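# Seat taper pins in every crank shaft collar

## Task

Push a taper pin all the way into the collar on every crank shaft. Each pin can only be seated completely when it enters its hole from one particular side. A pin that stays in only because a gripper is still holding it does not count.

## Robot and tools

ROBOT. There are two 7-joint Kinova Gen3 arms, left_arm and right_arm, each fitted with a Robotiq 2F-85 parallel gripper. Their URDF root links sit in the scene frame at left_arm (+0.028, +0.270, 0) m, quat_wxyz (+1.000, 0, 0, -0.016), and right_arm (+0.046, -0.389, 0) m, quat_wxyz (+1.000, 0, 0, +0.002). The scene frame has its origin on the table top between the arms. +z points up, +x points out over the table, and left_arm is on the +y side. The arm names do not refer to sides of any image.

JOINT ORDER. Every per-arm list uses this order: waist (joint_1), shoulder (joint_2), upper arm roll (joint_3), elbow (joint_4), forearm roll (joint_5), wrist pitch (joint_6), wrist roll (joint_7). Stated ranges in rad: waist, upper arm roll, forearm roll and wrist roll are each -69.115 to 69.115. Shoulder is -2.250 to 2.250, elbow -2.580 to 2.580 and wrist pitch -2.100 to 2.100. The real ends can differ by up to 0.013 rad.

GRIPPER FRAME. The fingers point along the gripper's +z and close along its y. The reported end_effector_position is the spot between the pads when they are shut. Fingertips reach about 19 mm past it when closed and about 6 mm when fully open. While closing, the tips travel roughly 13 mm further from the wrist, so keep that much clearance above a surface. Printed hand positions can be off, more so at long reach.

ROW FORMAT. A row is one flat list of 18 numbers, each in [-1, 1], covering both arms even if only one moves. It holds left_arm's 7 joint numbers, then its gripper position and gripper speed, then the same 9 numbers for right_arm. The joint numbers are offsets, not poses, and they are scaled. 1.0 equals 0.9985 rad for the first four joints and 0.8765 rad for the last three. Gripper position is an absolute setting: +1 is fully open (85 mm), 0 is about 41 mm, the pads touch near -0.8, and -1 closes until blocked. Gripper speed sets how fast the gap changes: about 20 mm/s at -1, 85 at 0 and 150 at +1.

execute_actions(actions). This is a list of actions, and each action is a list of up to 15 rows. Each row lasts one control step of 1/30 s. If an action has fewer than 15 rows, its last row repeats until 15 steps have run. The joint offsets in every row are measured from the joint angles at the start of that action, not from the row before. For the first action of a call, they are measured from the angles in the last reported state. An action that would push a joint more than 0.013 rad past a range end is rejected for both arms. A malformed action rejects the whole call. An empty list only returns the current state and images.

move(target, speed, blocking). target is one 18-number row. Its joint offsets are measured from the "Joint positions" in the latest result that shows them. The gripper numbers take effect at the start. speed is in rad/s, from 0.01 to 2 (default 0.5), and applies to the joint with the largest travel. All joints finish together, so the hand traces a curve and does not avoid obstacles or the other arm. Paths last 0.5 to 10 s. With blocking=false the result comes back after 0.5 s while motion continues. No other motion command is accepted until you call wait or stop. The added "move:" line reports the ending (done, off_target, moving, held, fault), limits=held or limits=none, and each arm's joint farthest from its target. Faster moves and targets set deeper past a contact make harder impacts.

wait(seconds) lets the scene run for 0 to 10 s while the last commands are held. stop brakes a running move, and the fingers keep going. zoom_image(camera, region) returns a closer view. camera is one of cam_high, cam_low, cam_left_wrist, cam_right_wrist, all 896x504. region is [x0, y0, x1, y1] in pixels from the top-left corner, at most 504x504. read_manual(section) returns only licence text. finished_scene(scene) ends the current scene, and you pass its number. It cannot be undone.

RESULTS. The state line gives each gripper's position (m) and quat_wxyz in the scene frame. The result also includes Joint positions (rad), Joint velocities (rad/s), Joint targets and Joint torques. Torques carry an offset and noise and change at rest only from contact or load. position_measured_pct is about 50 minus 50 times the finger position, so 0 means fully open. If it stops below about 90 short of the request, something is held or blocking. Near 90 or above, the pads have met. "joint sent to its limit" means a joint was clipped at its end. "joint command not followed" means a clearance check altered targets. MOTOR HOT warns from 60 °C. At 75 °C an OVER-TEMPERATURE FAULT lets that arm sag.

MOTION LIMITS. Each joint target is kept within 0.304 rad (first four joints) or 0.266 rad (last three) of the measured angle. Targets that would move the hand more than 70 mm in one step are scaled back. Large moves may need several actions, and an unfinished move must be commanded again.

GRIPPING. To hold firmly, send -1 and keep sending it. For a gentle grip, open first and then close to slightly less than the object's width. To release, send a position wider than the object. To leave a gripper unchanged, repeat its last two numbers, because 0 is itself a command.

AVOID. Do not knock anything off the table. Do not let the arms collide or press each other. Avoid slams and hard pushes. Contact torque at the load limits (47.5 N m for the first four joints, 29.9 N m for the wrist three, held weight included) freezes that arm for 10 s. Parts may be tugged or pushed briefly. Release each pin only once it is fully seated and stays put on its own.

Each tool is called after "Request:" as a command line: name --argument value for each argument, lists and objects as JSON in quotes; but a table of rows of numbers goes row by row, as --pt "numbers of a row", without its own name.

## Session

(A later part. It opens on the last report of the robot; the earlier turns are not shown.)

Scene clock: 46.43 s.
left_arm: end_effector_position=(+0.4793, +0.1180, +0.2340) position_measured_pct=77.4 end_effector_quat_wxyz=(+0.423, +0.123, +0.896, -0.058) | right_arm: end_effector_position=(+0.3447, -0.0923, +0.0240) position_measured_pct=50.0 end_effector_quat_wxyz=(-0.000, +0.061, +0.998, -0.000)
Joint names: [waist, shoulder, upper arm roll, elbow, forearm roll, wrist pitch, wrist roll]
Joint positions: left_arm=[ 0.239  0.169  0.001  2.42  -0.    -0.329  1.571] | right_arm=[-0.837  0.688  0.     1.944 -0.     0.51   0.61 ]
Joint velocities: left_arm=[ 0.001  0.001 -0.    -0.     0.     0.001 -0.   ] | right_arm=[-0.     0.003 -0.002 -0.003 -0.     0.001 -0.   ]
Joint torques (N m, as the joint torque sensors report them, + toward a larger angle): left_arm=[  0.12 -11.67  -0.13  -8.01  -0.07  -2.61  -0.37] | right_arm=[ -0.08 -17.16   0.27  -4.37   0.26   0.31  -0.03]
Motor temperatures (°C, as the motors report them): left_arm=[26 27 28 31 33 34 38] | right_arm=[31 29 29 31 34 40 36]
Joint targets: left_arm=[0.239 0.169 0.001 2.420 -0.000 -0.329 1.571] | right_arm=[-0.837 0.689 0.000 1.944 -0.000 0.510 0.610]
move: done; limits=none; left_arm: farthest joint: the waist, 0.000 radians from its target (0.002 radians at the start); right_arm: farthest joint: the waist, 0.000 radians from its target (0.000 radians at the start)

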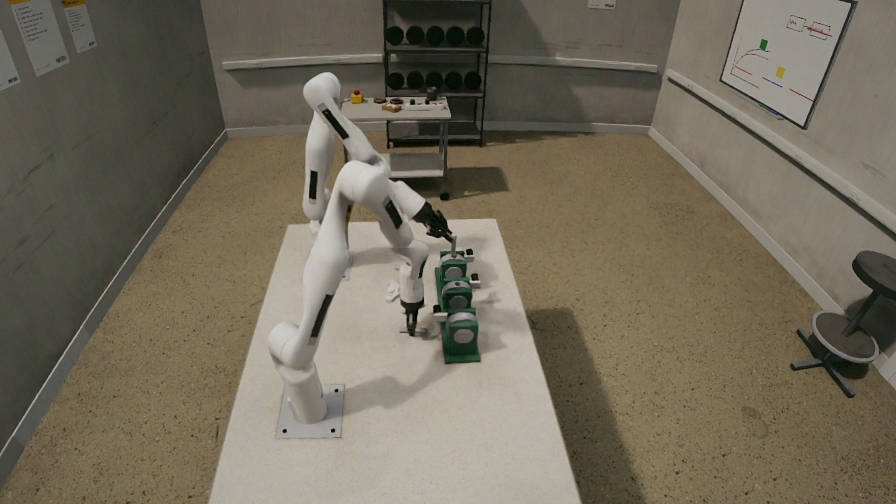

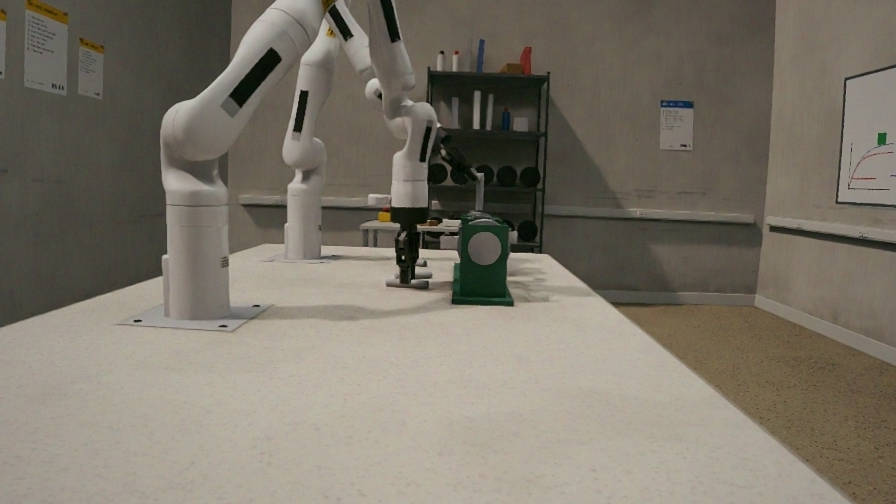

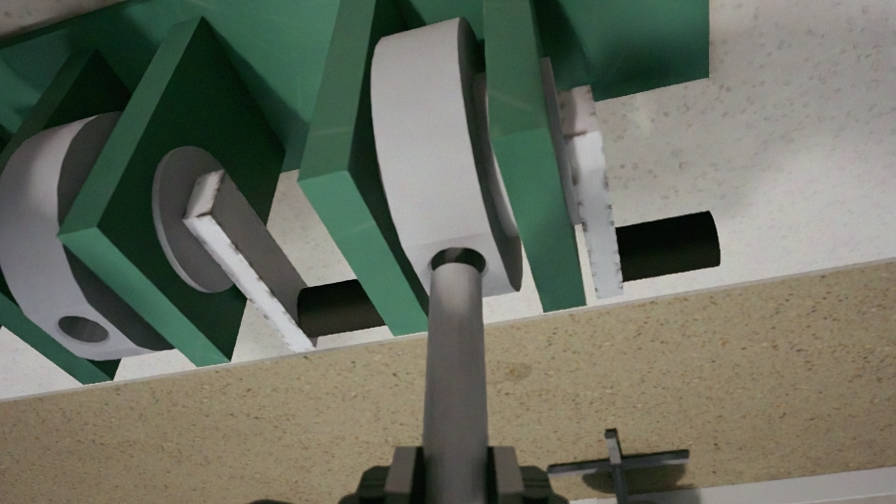

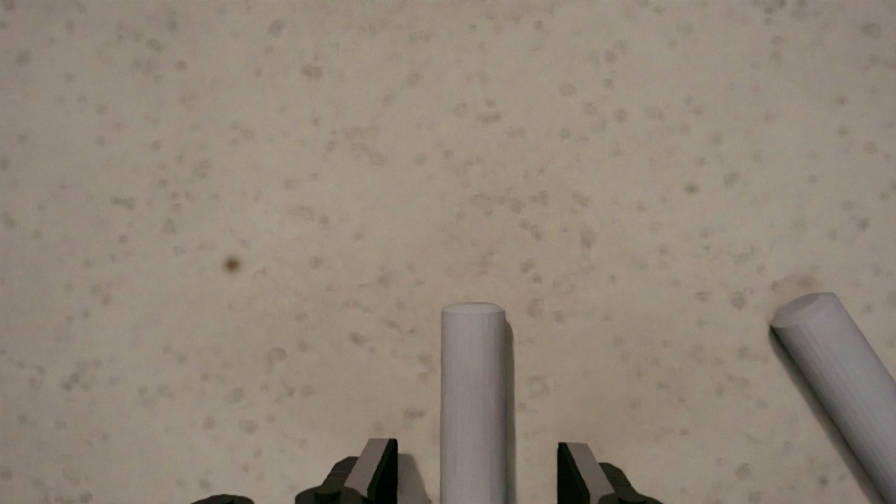

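Request:
move --target '[-0.0015,0.0642,0,0.032,0,-0.1096,0,-1,0,0,0,0,0,0,0,0,-0.6,0]' --speed 0.18

Scene clock: 47.70 s.
left_arm: end_effector_position=(+0.4797, +0.1186, +0.2143) position_measured_pct=77.4 end_effector_quat_wxyz=(+0.423, +0.122, +0.896, -0.058) | right_arm: end_effector_position=(+0.3447, -0.0924, +0.0241) position_measured_pct=76.2 end_effector_quat_wxyz=(-0.000, +0.061, +0.998, -0.000)
Joint names: [waist, shoulder, upper arm roll, elbow, forearm roll, wrist pitch, wrist roll]
Joint positions: left_arm=[ 0.238  0.233  0.001  2.452 -0.    -0.425  1.571] | right_arm=[-0.837  0.688  0.     1.944 -0.     0.51   0.61 ]
Joint velocities: left_arm=[ 0.     0.003  0.001 -0.     0.    -0.002  0.   ] | right_arm=[ 0.    -0.001  0.001 -0.001 -0.    -0.     0.   ]
Joint torques (N m, as the joint torque sensors report them, + toward a larger angle): left_arm=[ -0.11 -12.1    0.11  -6.86  -0.01  -2.68  -0.17] | right_arm=[ -0.35 -17.25   0.2   -4.06  -0.06  -0.19   0.05]
Motor temperatures (°C, as the motors report them): left_arm=[26 27 28 31 33 34 38] | right_arm=[31 29 29 31 34 40 36]
Joint targets: left_arm=[0.238 0.233 0.001 2.452 -0.000 -0.425 1.571] | right_arm=[-0.837 0.688 0.000 1.944 -0.000 0.510 0.610]
move: done; limits=none; left_arm: farthest joint: the waist, 0.000 radians from its target (0.002 radians at the start); right_arm: farthest joint: the waist, 0.000 radians from its target (0.000 radians at the start)

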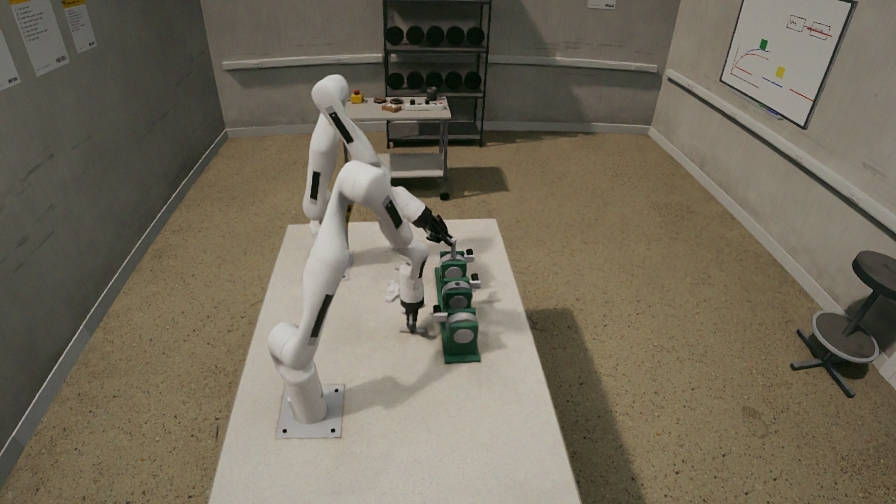

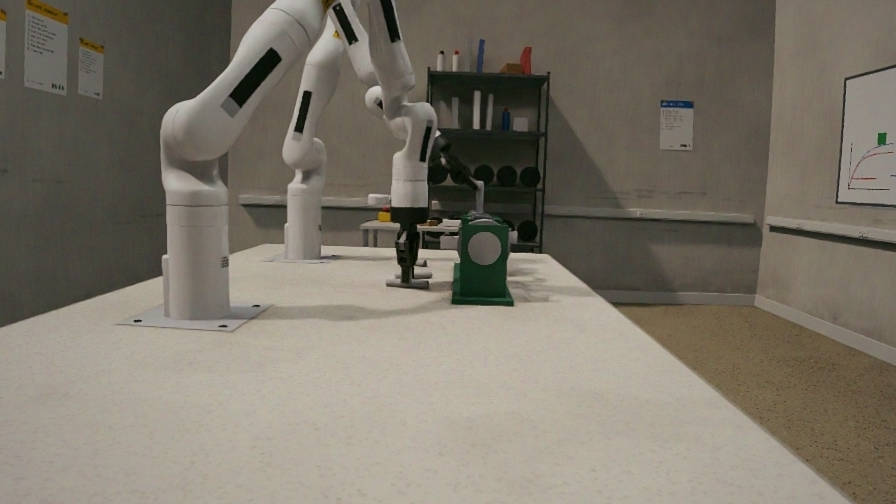

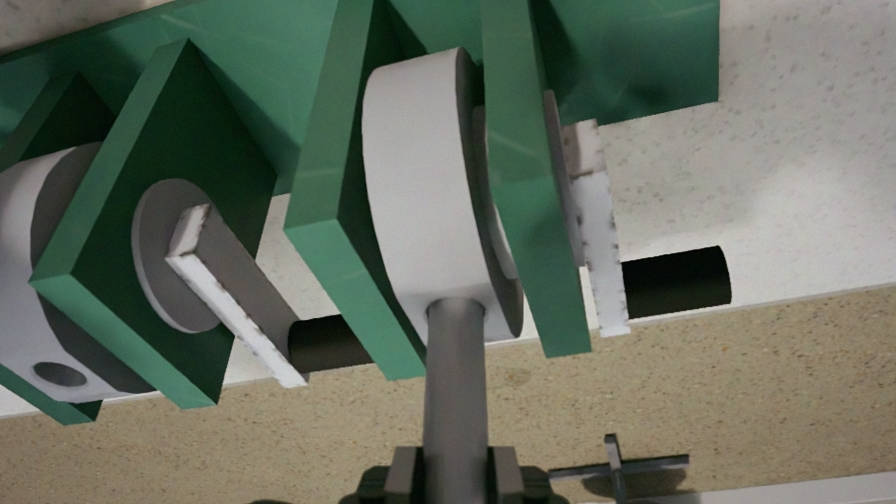

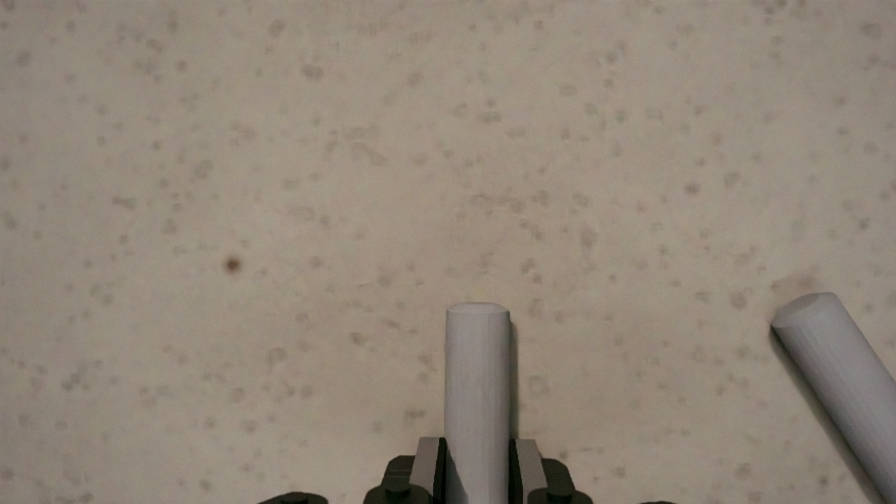

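Request:
move --target '[0,0.0922,0,0.036,0,-0.146,0,-1,0,0.1,-0.1303,0,0.292,0,-0.1846,0.15,-0.6,0]' --speed 0.45

Request:
move --target '[0,0,0,0,0,0,0,-0.2,-0.5,0.592,0.0314,0,0.006,0,-0.0424,0.946,-0.6,0]' --speed 1.0

Request:
execute_actions --actions '[[[0,-0.1,0,-0.04,0,0.16,0,-0.2,0,0,0,0,0,0,0,0,-0.1,-0.6]],[[-0.15,-0.1,0,-0.04,0,0.2,0,-0.2,0,0,-0.12,0,-0.03,0,0.171,0,-0.1,-0.6]]]'

Scene clock: 49.60 s.
left_arm: end_effector_position=(+0.4808, +0.1182, +0.1900) position_measured_pct=77.4 end_effector_quat_wxyz=(+0.425, +0.122, +0.895, -0.058) | right_arm: end_effector_position=(+0.3059, -0.1847, +0.0349) position_measured_pct=76.2 end_effector_quat_wxyz=(-0.000, +0.045, +0.999, -0.000)
Joint names: [waist, shoulder, upper arm roll, elbow, forearm roll, wrist pitch, wrist roll]
Joint positions: left_arm=[ 0.238  0.323  0.001  2.487 -0.    -0.555  1.571] | right_arm=[-0.737  0.558  0.001  2.236 -0.     0.348  0.742]
Joint velocities: left_arm=[ 0.     0.001  0.002 -0.001 -0.    -0.001  0.   ] | right_arm=[ 0.002 -0.     0.    -0.     0.     0.     0.   ]
Joint torques (N m, as the joint torque sensors report them, + toward a larger angle): left_arm=[ -0.78 -10.79  -0.58  -4.52   0.06  -1.93  -0.05] | right_arm=[ -1.01 -14.74   0.56  -2.88   0.2   -0.07   0.03]
Motor temperatures (°C, as the motors report them): left_arm=[26 27 28 31 33 34 38] | right_arm=[31 29 29 31 34 40 36]
Joint targets: left_arm=[0.238 0.325 0.001 2.488 -0.000 -0.553 1.571] | right_arm=[-0.737 0.558 0.000 2.236 -0.000 0.348 0.742]
move: done; limits=none; left_arm: farthest joint: the shoulder, 0.002 radians from its target (0.092 radians at the start); right_arm: farthest joint: the upper arm roll, 0.001 radians from its target (0.000 radians at the start)

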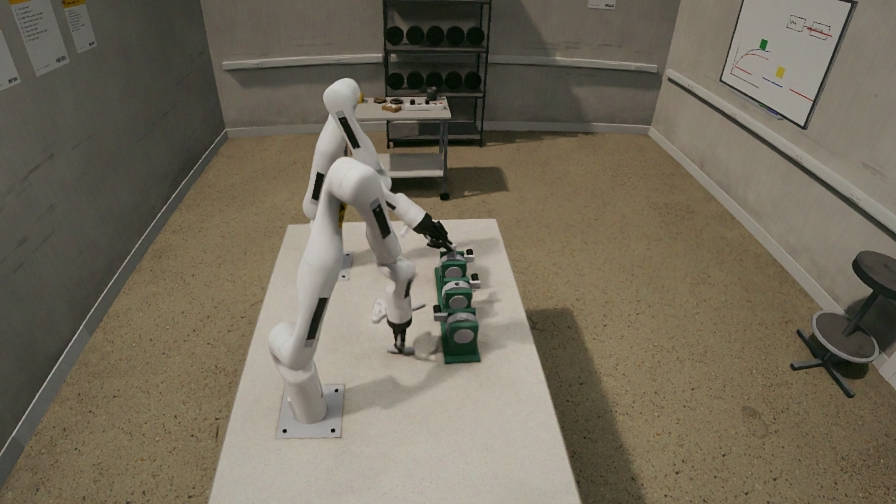

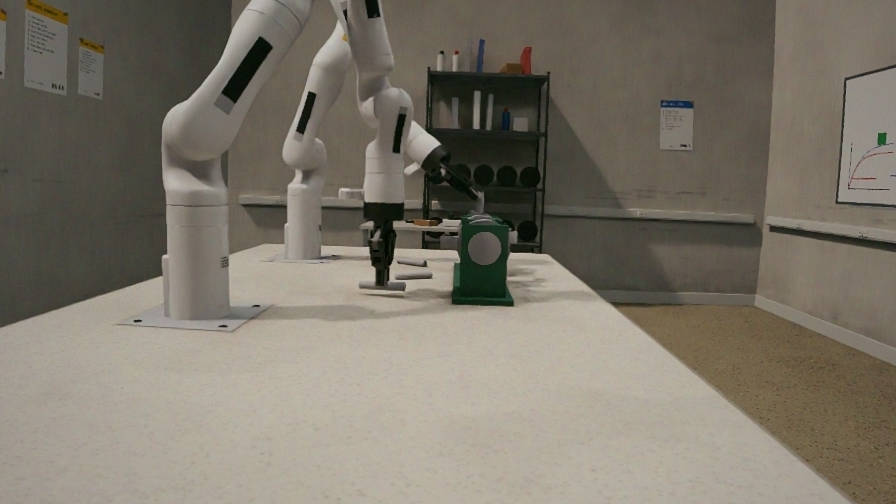

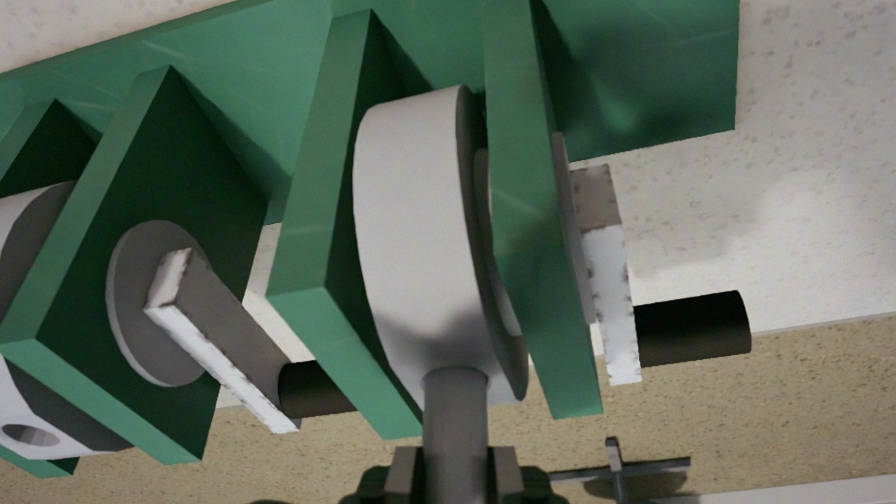

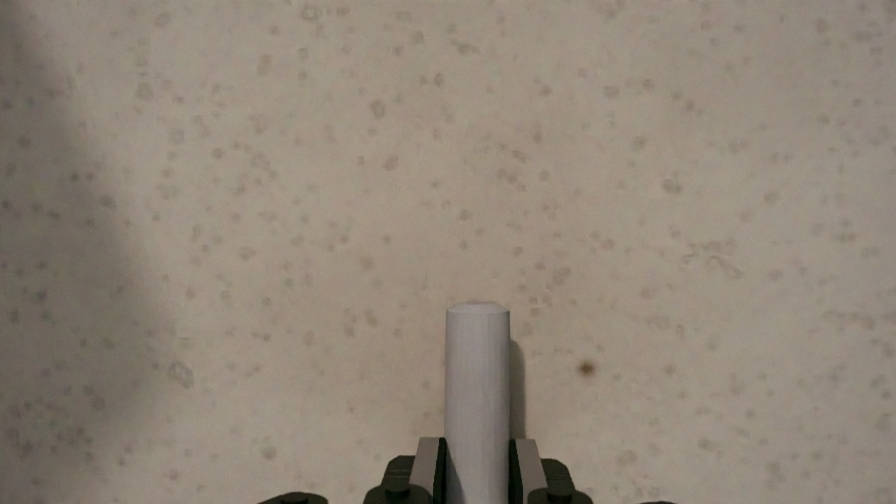

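Scene clock: 51.10 s.
left_arm: end_effector_position=(+0.4808, +0.1182, +0.1900) position_measured_pct=59.9 end_effector_quat_wxyz=(+0.425, +0.122, +0.895, -0.058) | right_arm: end_effector_position=(+0.3755, -0.3639, +0.0241) position_measured_pct=76.2 end_effector_quat_wxyz=(-0.000, -0.075, +0.997, +0.000)
Joint names: [waist, shoulder, upper arm roll, elbow, forearm roll, wrist pitch, wrist roll]
Joint positions: left_arm=[ 0.238  0.323  0.001  2.487 -0.    -0.555  1.571] | right_arm=[-0.147  0.589 -0.     2.241 -0.     0.311  1.571]
Joint velocities: left_arm=[ 0.001  0.    -0.     0.001 -0.     0.001 -0.   ] | right_arm=[ 0.003  0.001  0.    -0.001  0.     0.    -0.   ]
Joint torques (N m, as the joint torque sensors report them, + toward a larger angle): left_arm=[ -0.08 -11.76  -0.18  -5.76  -0.23  -2.49  -0.41] | right_arm=[ -0.07 -14.39   0.78  -1.95   0.1    0.35   0.04]
Motor temperatures (°C, as the motors report them): left_arm=[26 27 28 31 33 34 38] | right_arm=[31 29 29 31 34 40 36]
Joint targets: left_arm=[0.238 0.323 0.001 2.487 -0.000 -0.555 1.571] | right_arm=[-0.146 0.590 0.001 2.242 -0.000 0.311 1.571]
move: done; limits=none; left_arm: farthest joint: the waist, 0.000 radians from its target (0.000 radians at the start); right_arm: farthest joint: the waist, 0.001 radians from its target (0.591 radians at the start)

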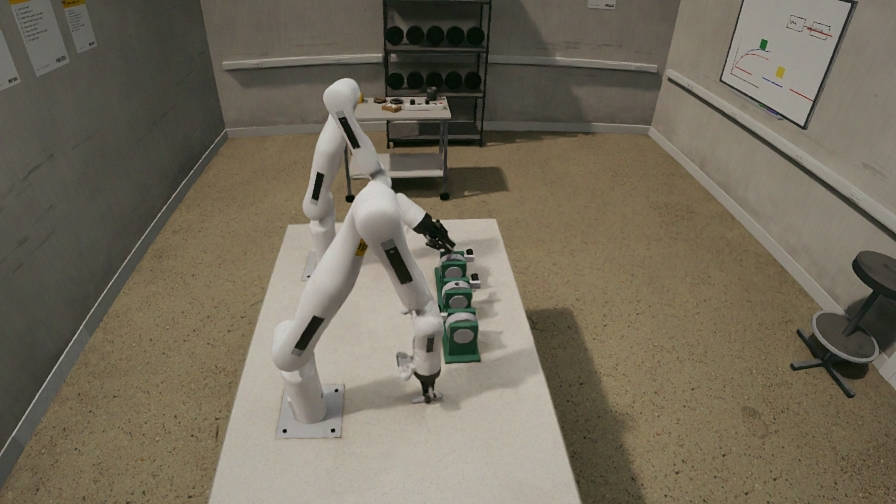

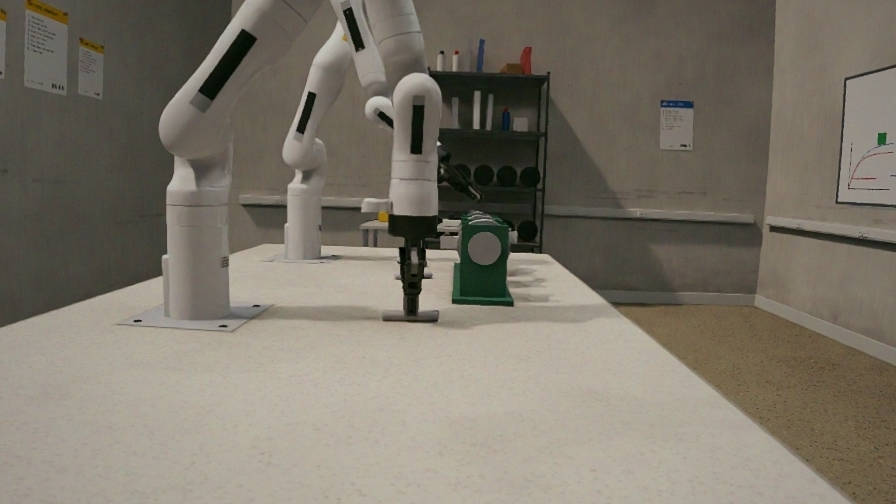

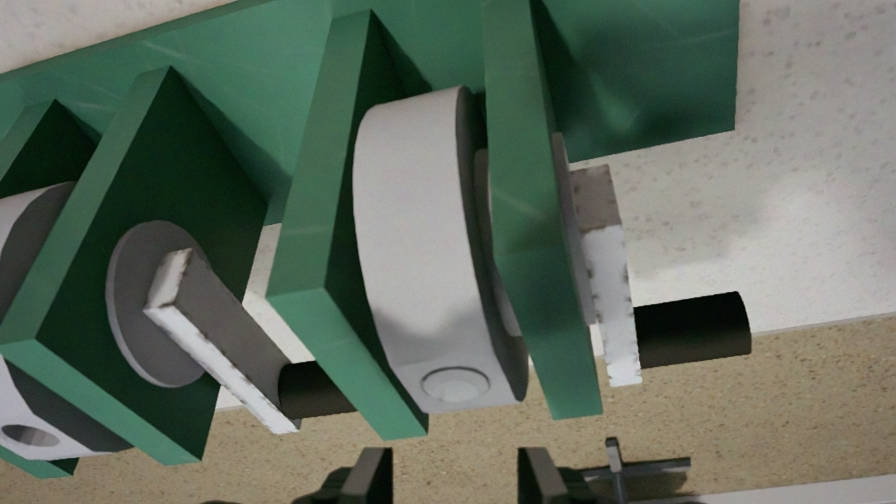

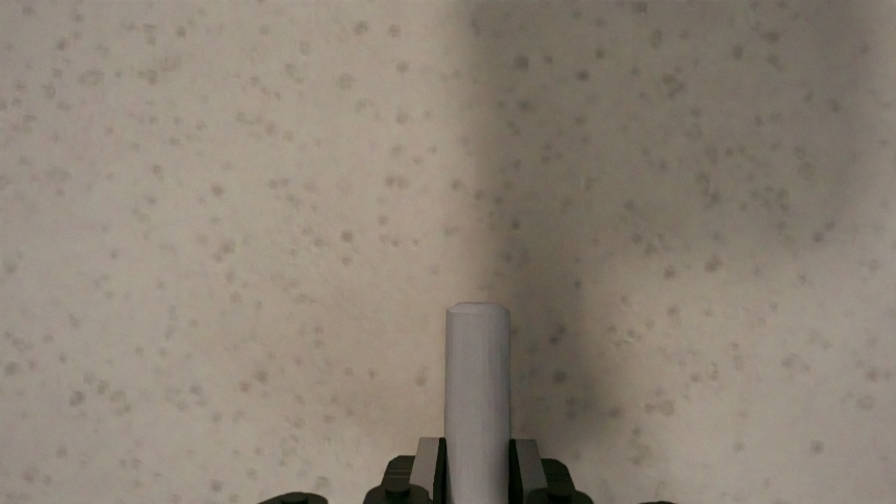

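Scene clock: 52.10 s.
left_arm: end_effector_position=(+0.4870, +0.1876, +0.2383) position_measured_pct=59.9 end_effector_quat_wxyz=(+0.410, +0.057, +0.910, -0.026) | right_arm: end_effector_position=(+0.3751, -0.3639, +0.0667) position_measured_pct=54.8 end_effector_quat_wxyz=(-0.001, -0.075, +0.997, +0.000)
Joint names: [waist, shoulder, upper arm roll, elbow, forearm roll, wrist pitch, wrist roll]
Joint positions: left_arm=[ 0.091  0.126  0.001  2.407 -0.    -0.239  1.571] | right_arm=[-0.147  0.471 -0.     2.212 -0.     0.461  1.571]
Joint velocities: left_arm=[-0.025 -0.017  0.002 -0.002  0.    -0.001 -0.   ] | right_arm=[-0.    -0.015 -0.001 -0.001 -0.    -0.     0.   ]
Joint torques (N m, as the joint torque sensors report them, + toward a larger angle): left_arm=[ -0.22 -10.28   0.15  -7.6    0.02  -2.59  -0.22] | right_arm=[ -0.04 -13.15   0.37  -3.76  -0.07   0.19  -0.01]
Motor temperatures (°C, as the motors report them): left_arm=[26 27 28 31 33 34 38] | right_arm=[31 29 29 31 34 40 36]
Joint targets: left_arm=[0.088 0.124 0.001 2.407 -0.000 -0.239 1.571] | right_arm=[-0.147 0.469 -0.000 2.211 -0.000 0.461 1.571]

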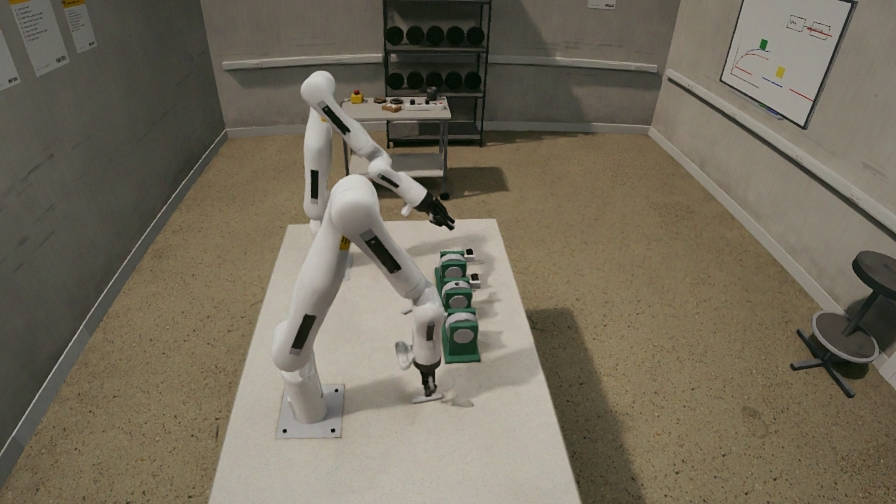

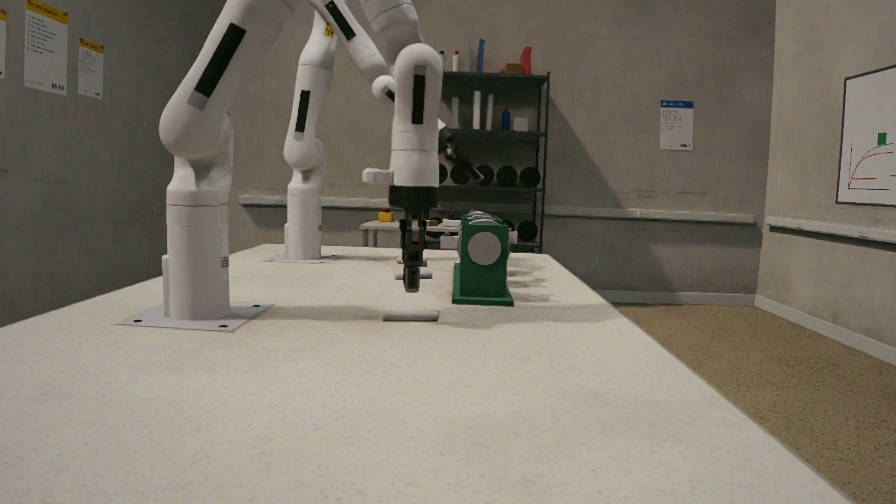

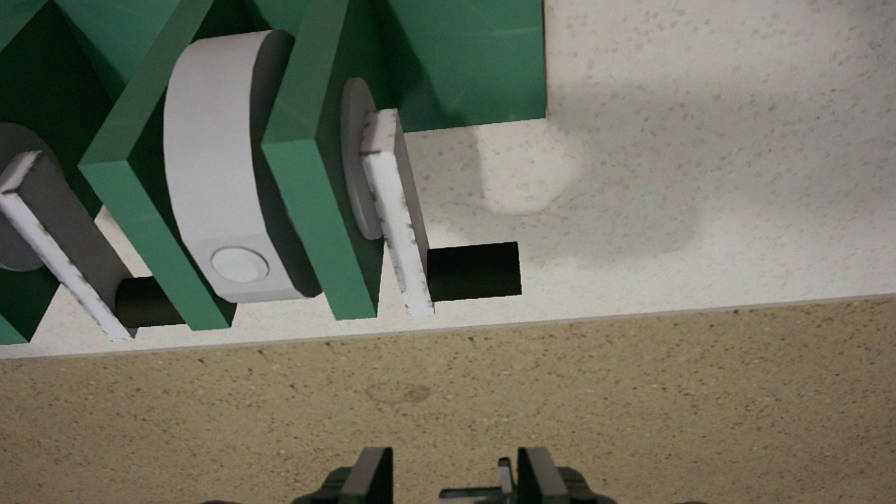

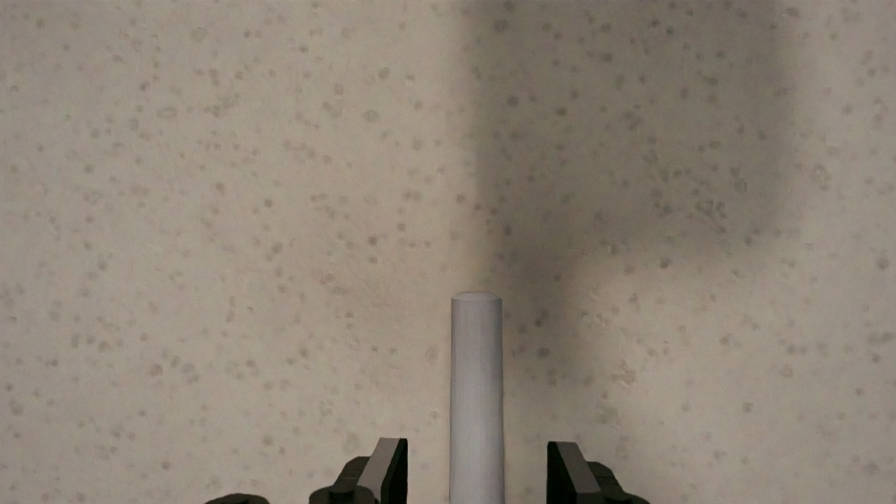

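Request:
move --target '[-0.15,0,0,0,0,0,0,-0.2,0,0,0.3295,0,-0.663,0,0.999,0,-0.1,0]' --speed 1.15

Request:
move --target '[0,0,0,0,0,0,0,-0.2,0,0,0.235,0,-0.155,0,0.0835,0,-0.1,0]' --speed 0.45

Request:
zoom_image --camera "cam_low" --region '[370,240,490,340]'

Scene clock: 54.07 s.
left_arm: end_effector_position=(+0.4942, +0.2570, +0.2383) position_measured_pct=59.9 end_effector_quat_wxyz=(+0.411, -0.012, +0.911, +0.005) | right_arm: end_effector_position=(+0.4095, -0.3587, +0.0910) position_measured_pct=54.8 end_effector_quat_wxyz=(-0.268, -0.072, +0.960, -0.020)
Joint names: [waist, shoulder, upper arm roll, elbow, forearm roll, wrist pitch, wrist roll]
Joint positions: left_arm=[-0.059  0.126  0.001  2.407 -0.    -0.239  1.571] | right_arm=[-0.147  0.8   -0.     1.55  -0.     1.337  1.571]
Joint velocities: left_arm=[-0.001  0.    -0.     0.     0.    -0.001 -0.   ] | right_arm=[ 0.     0.004 -0.001 -0.001 -0.     0.001  0.   ]
Joint torques (N m, as the joint torque sensors report them, + toward a larger angle): left_arm=[ -0.36 -10.18  -0.14  -7.63   0.02  -2.33  -0.2 ] | right_arm=[ -0.27 -20.09   0.02  -4.72   0.18   1.68   0.03]
Motor temperatures (°C, as the motors report them): left_arm=[26 27 28 31 33 34 38] | right_arm=[31 29 29 31 34 40 36]
Joint targets: left_arm=[-0.059 0.126 0.001 2.407 -0.000 -0.239 1.571] | right_arm=[-0.147 0.800 -0.000 1.549 -0.000 1.337 1.571]
move: done; limits=none; left_arm: farthest joint: the waist, 0.000 radians from its target (0.147 radians at the start); right_arm: farthest joint: the waist, 0.000 radians from its target (0.000 radians at the start)

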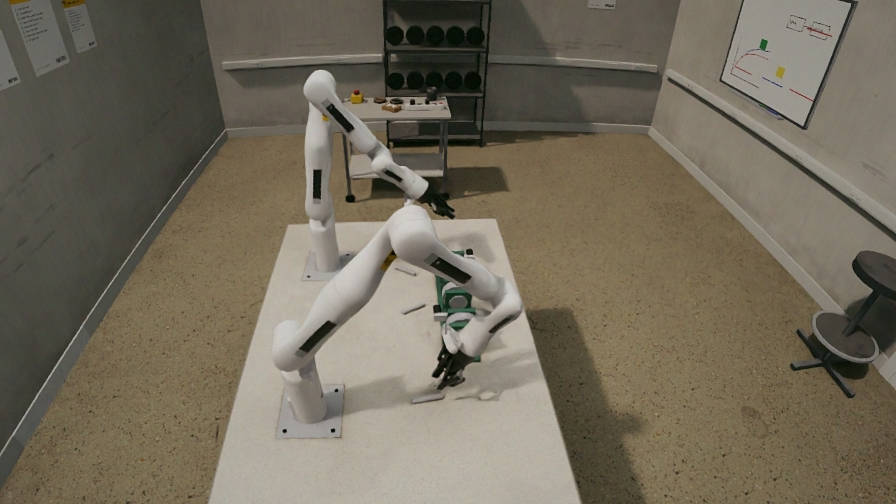

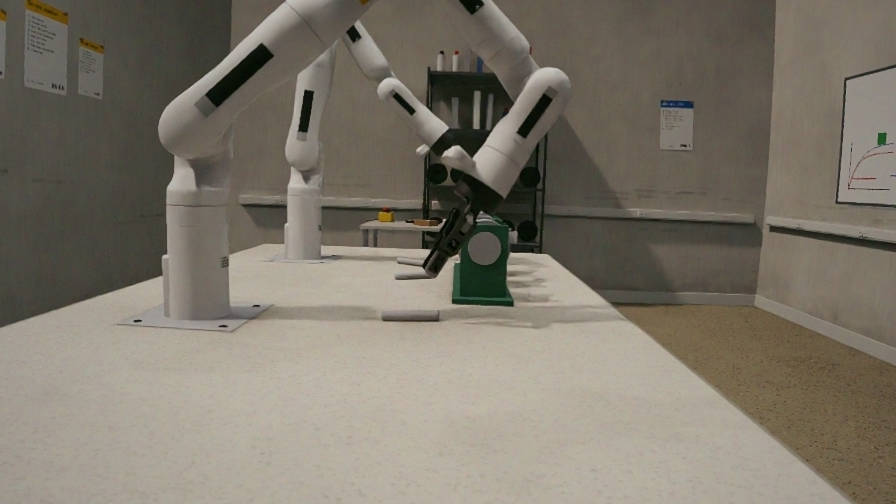

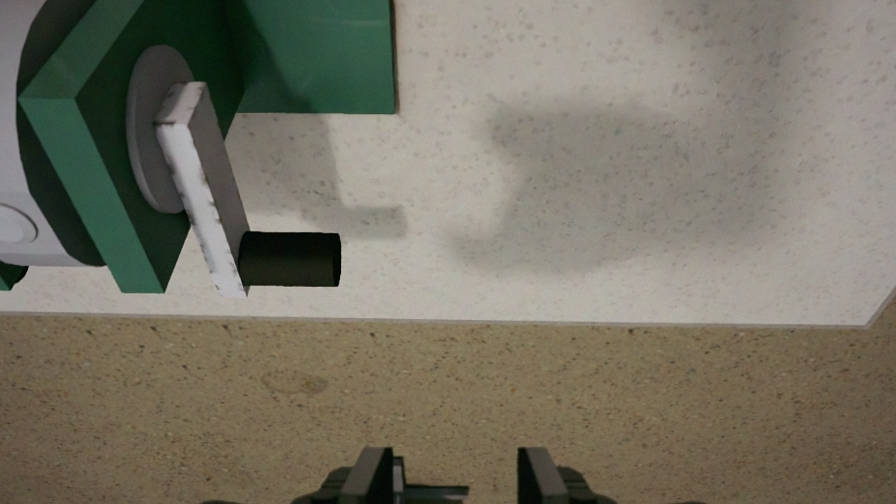

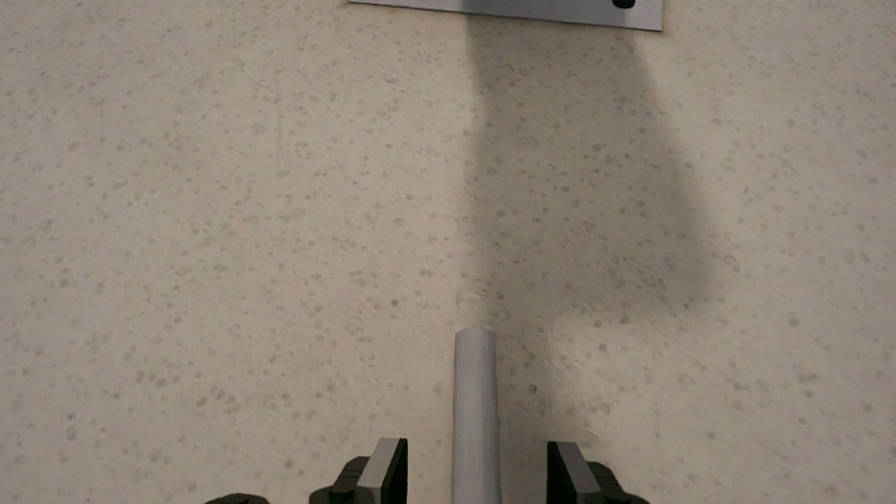

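Scene clock: 55.13 s.
left_arm: end_effector_position=(+0.4942, +0.2570, +0.2383) position_measured_pct=59.9 end_effector_quat_wxyz=(+0.411, -0.012, +0.911, +0.005) | right_arm: end_effector_position=(+0.4124, -0.3582, +0.0235) position_measured_pct=54.8 end_effector_quat_wxyz=(-0.341, -0.070, +0.937, -0.025)
Joint names: [waist, shoulder, upper arm roll, elbow, forearm roll, wrist pitch, wrist roll]
Joint positions: left_arm=[-0.059  0.126  0.001  2.407 -0.    -0.239  1.571] | right_arm=[-0.147  1.034 -0.     1.395 -0.     1.41   1.571]
Joint velocities: left_arm=[ 0.    -0.    -0.001  0.001  0.     0.001  0.   ] | right_arm=[0.    0.003 0.001 0.002 0.    0.    0.   ]
Joint torques (N m, as the joint torque sensors report them, + toward a larger angle): left_arm=[ -0.26 -10.33  -0.29  -7.31  -0.02  -2.06  -0.22] | right_arm=[ -0.34 -22.34   0.64  -4.02   0.01   2.17  -0.1 ]
Motor temperatures (°C, as the motors report them): left_arm=[26 27 28 31 33 34 38] | right_arm=[31 29 29 31 34 40 36]
Joint targets: left_arm=[-0.059 0.126 0.001 2.407 -0.000 -0.239 1.571] | right_arm=[-0.147 1.034 -0.000 1.395 -0.000 1.410 1.571]
move: done; limits=none; left_arm: farthest joint: the waist, 0.000 radians from its target (0.000 radians at the start); right_arm: farthest joint: the shoulder, 0.001 radians from its target (0.235 radians at the start)

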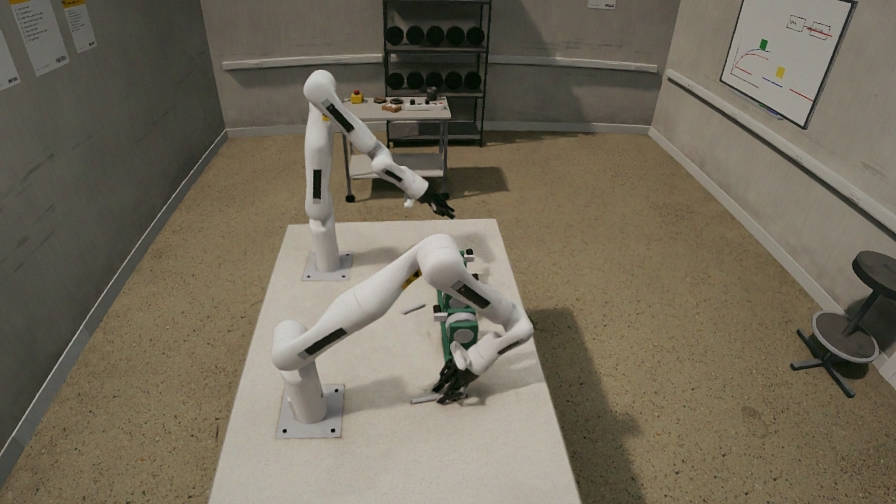

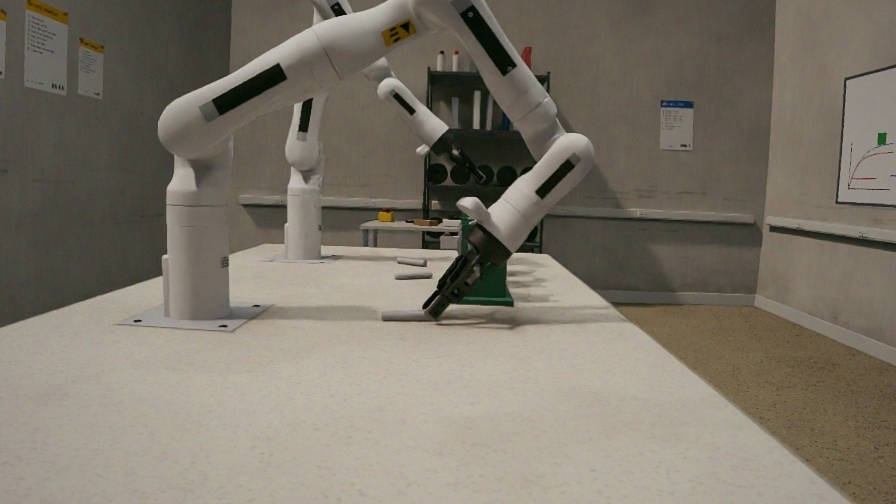

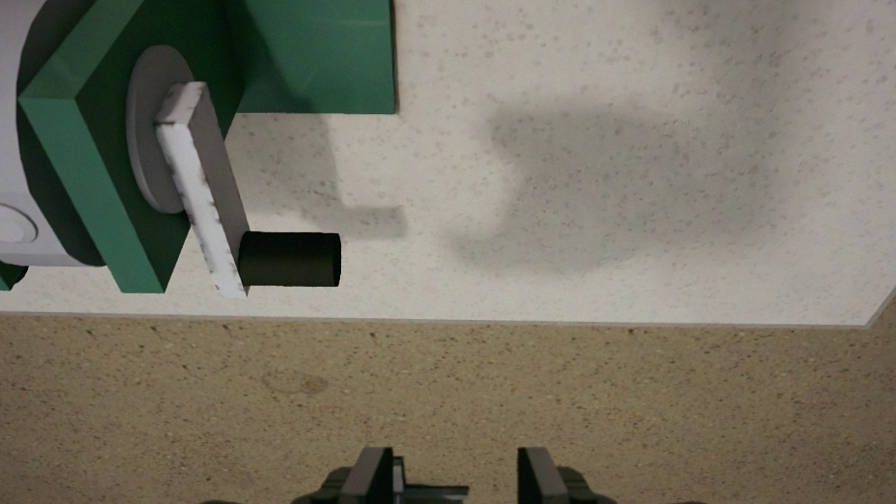

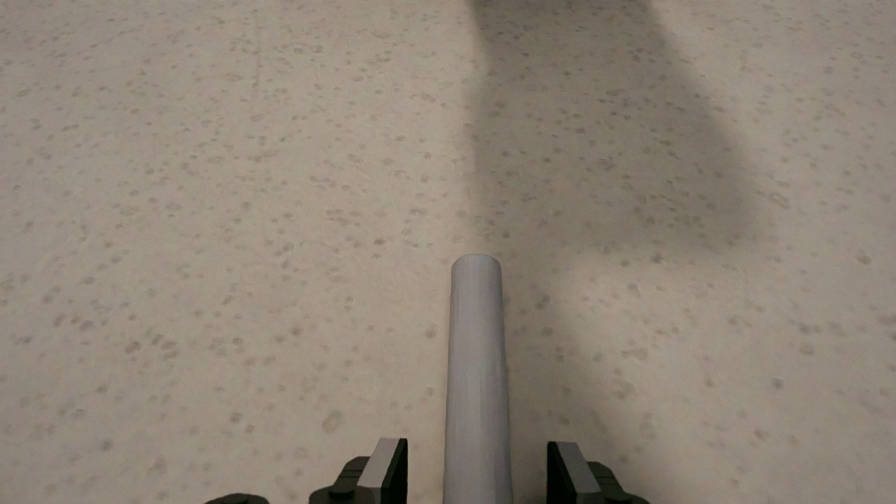

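Region (370, 240, 490, 340) of cam_low's 896x504 image, scaled by 4.200, with more detail than that image has.

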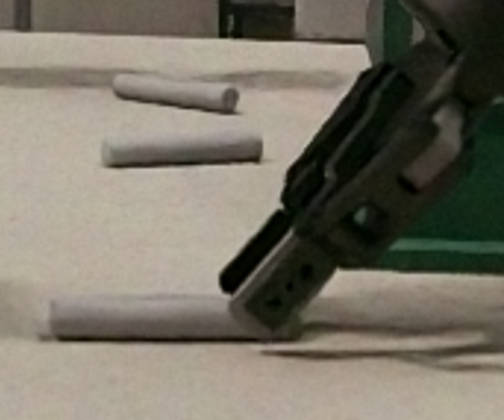

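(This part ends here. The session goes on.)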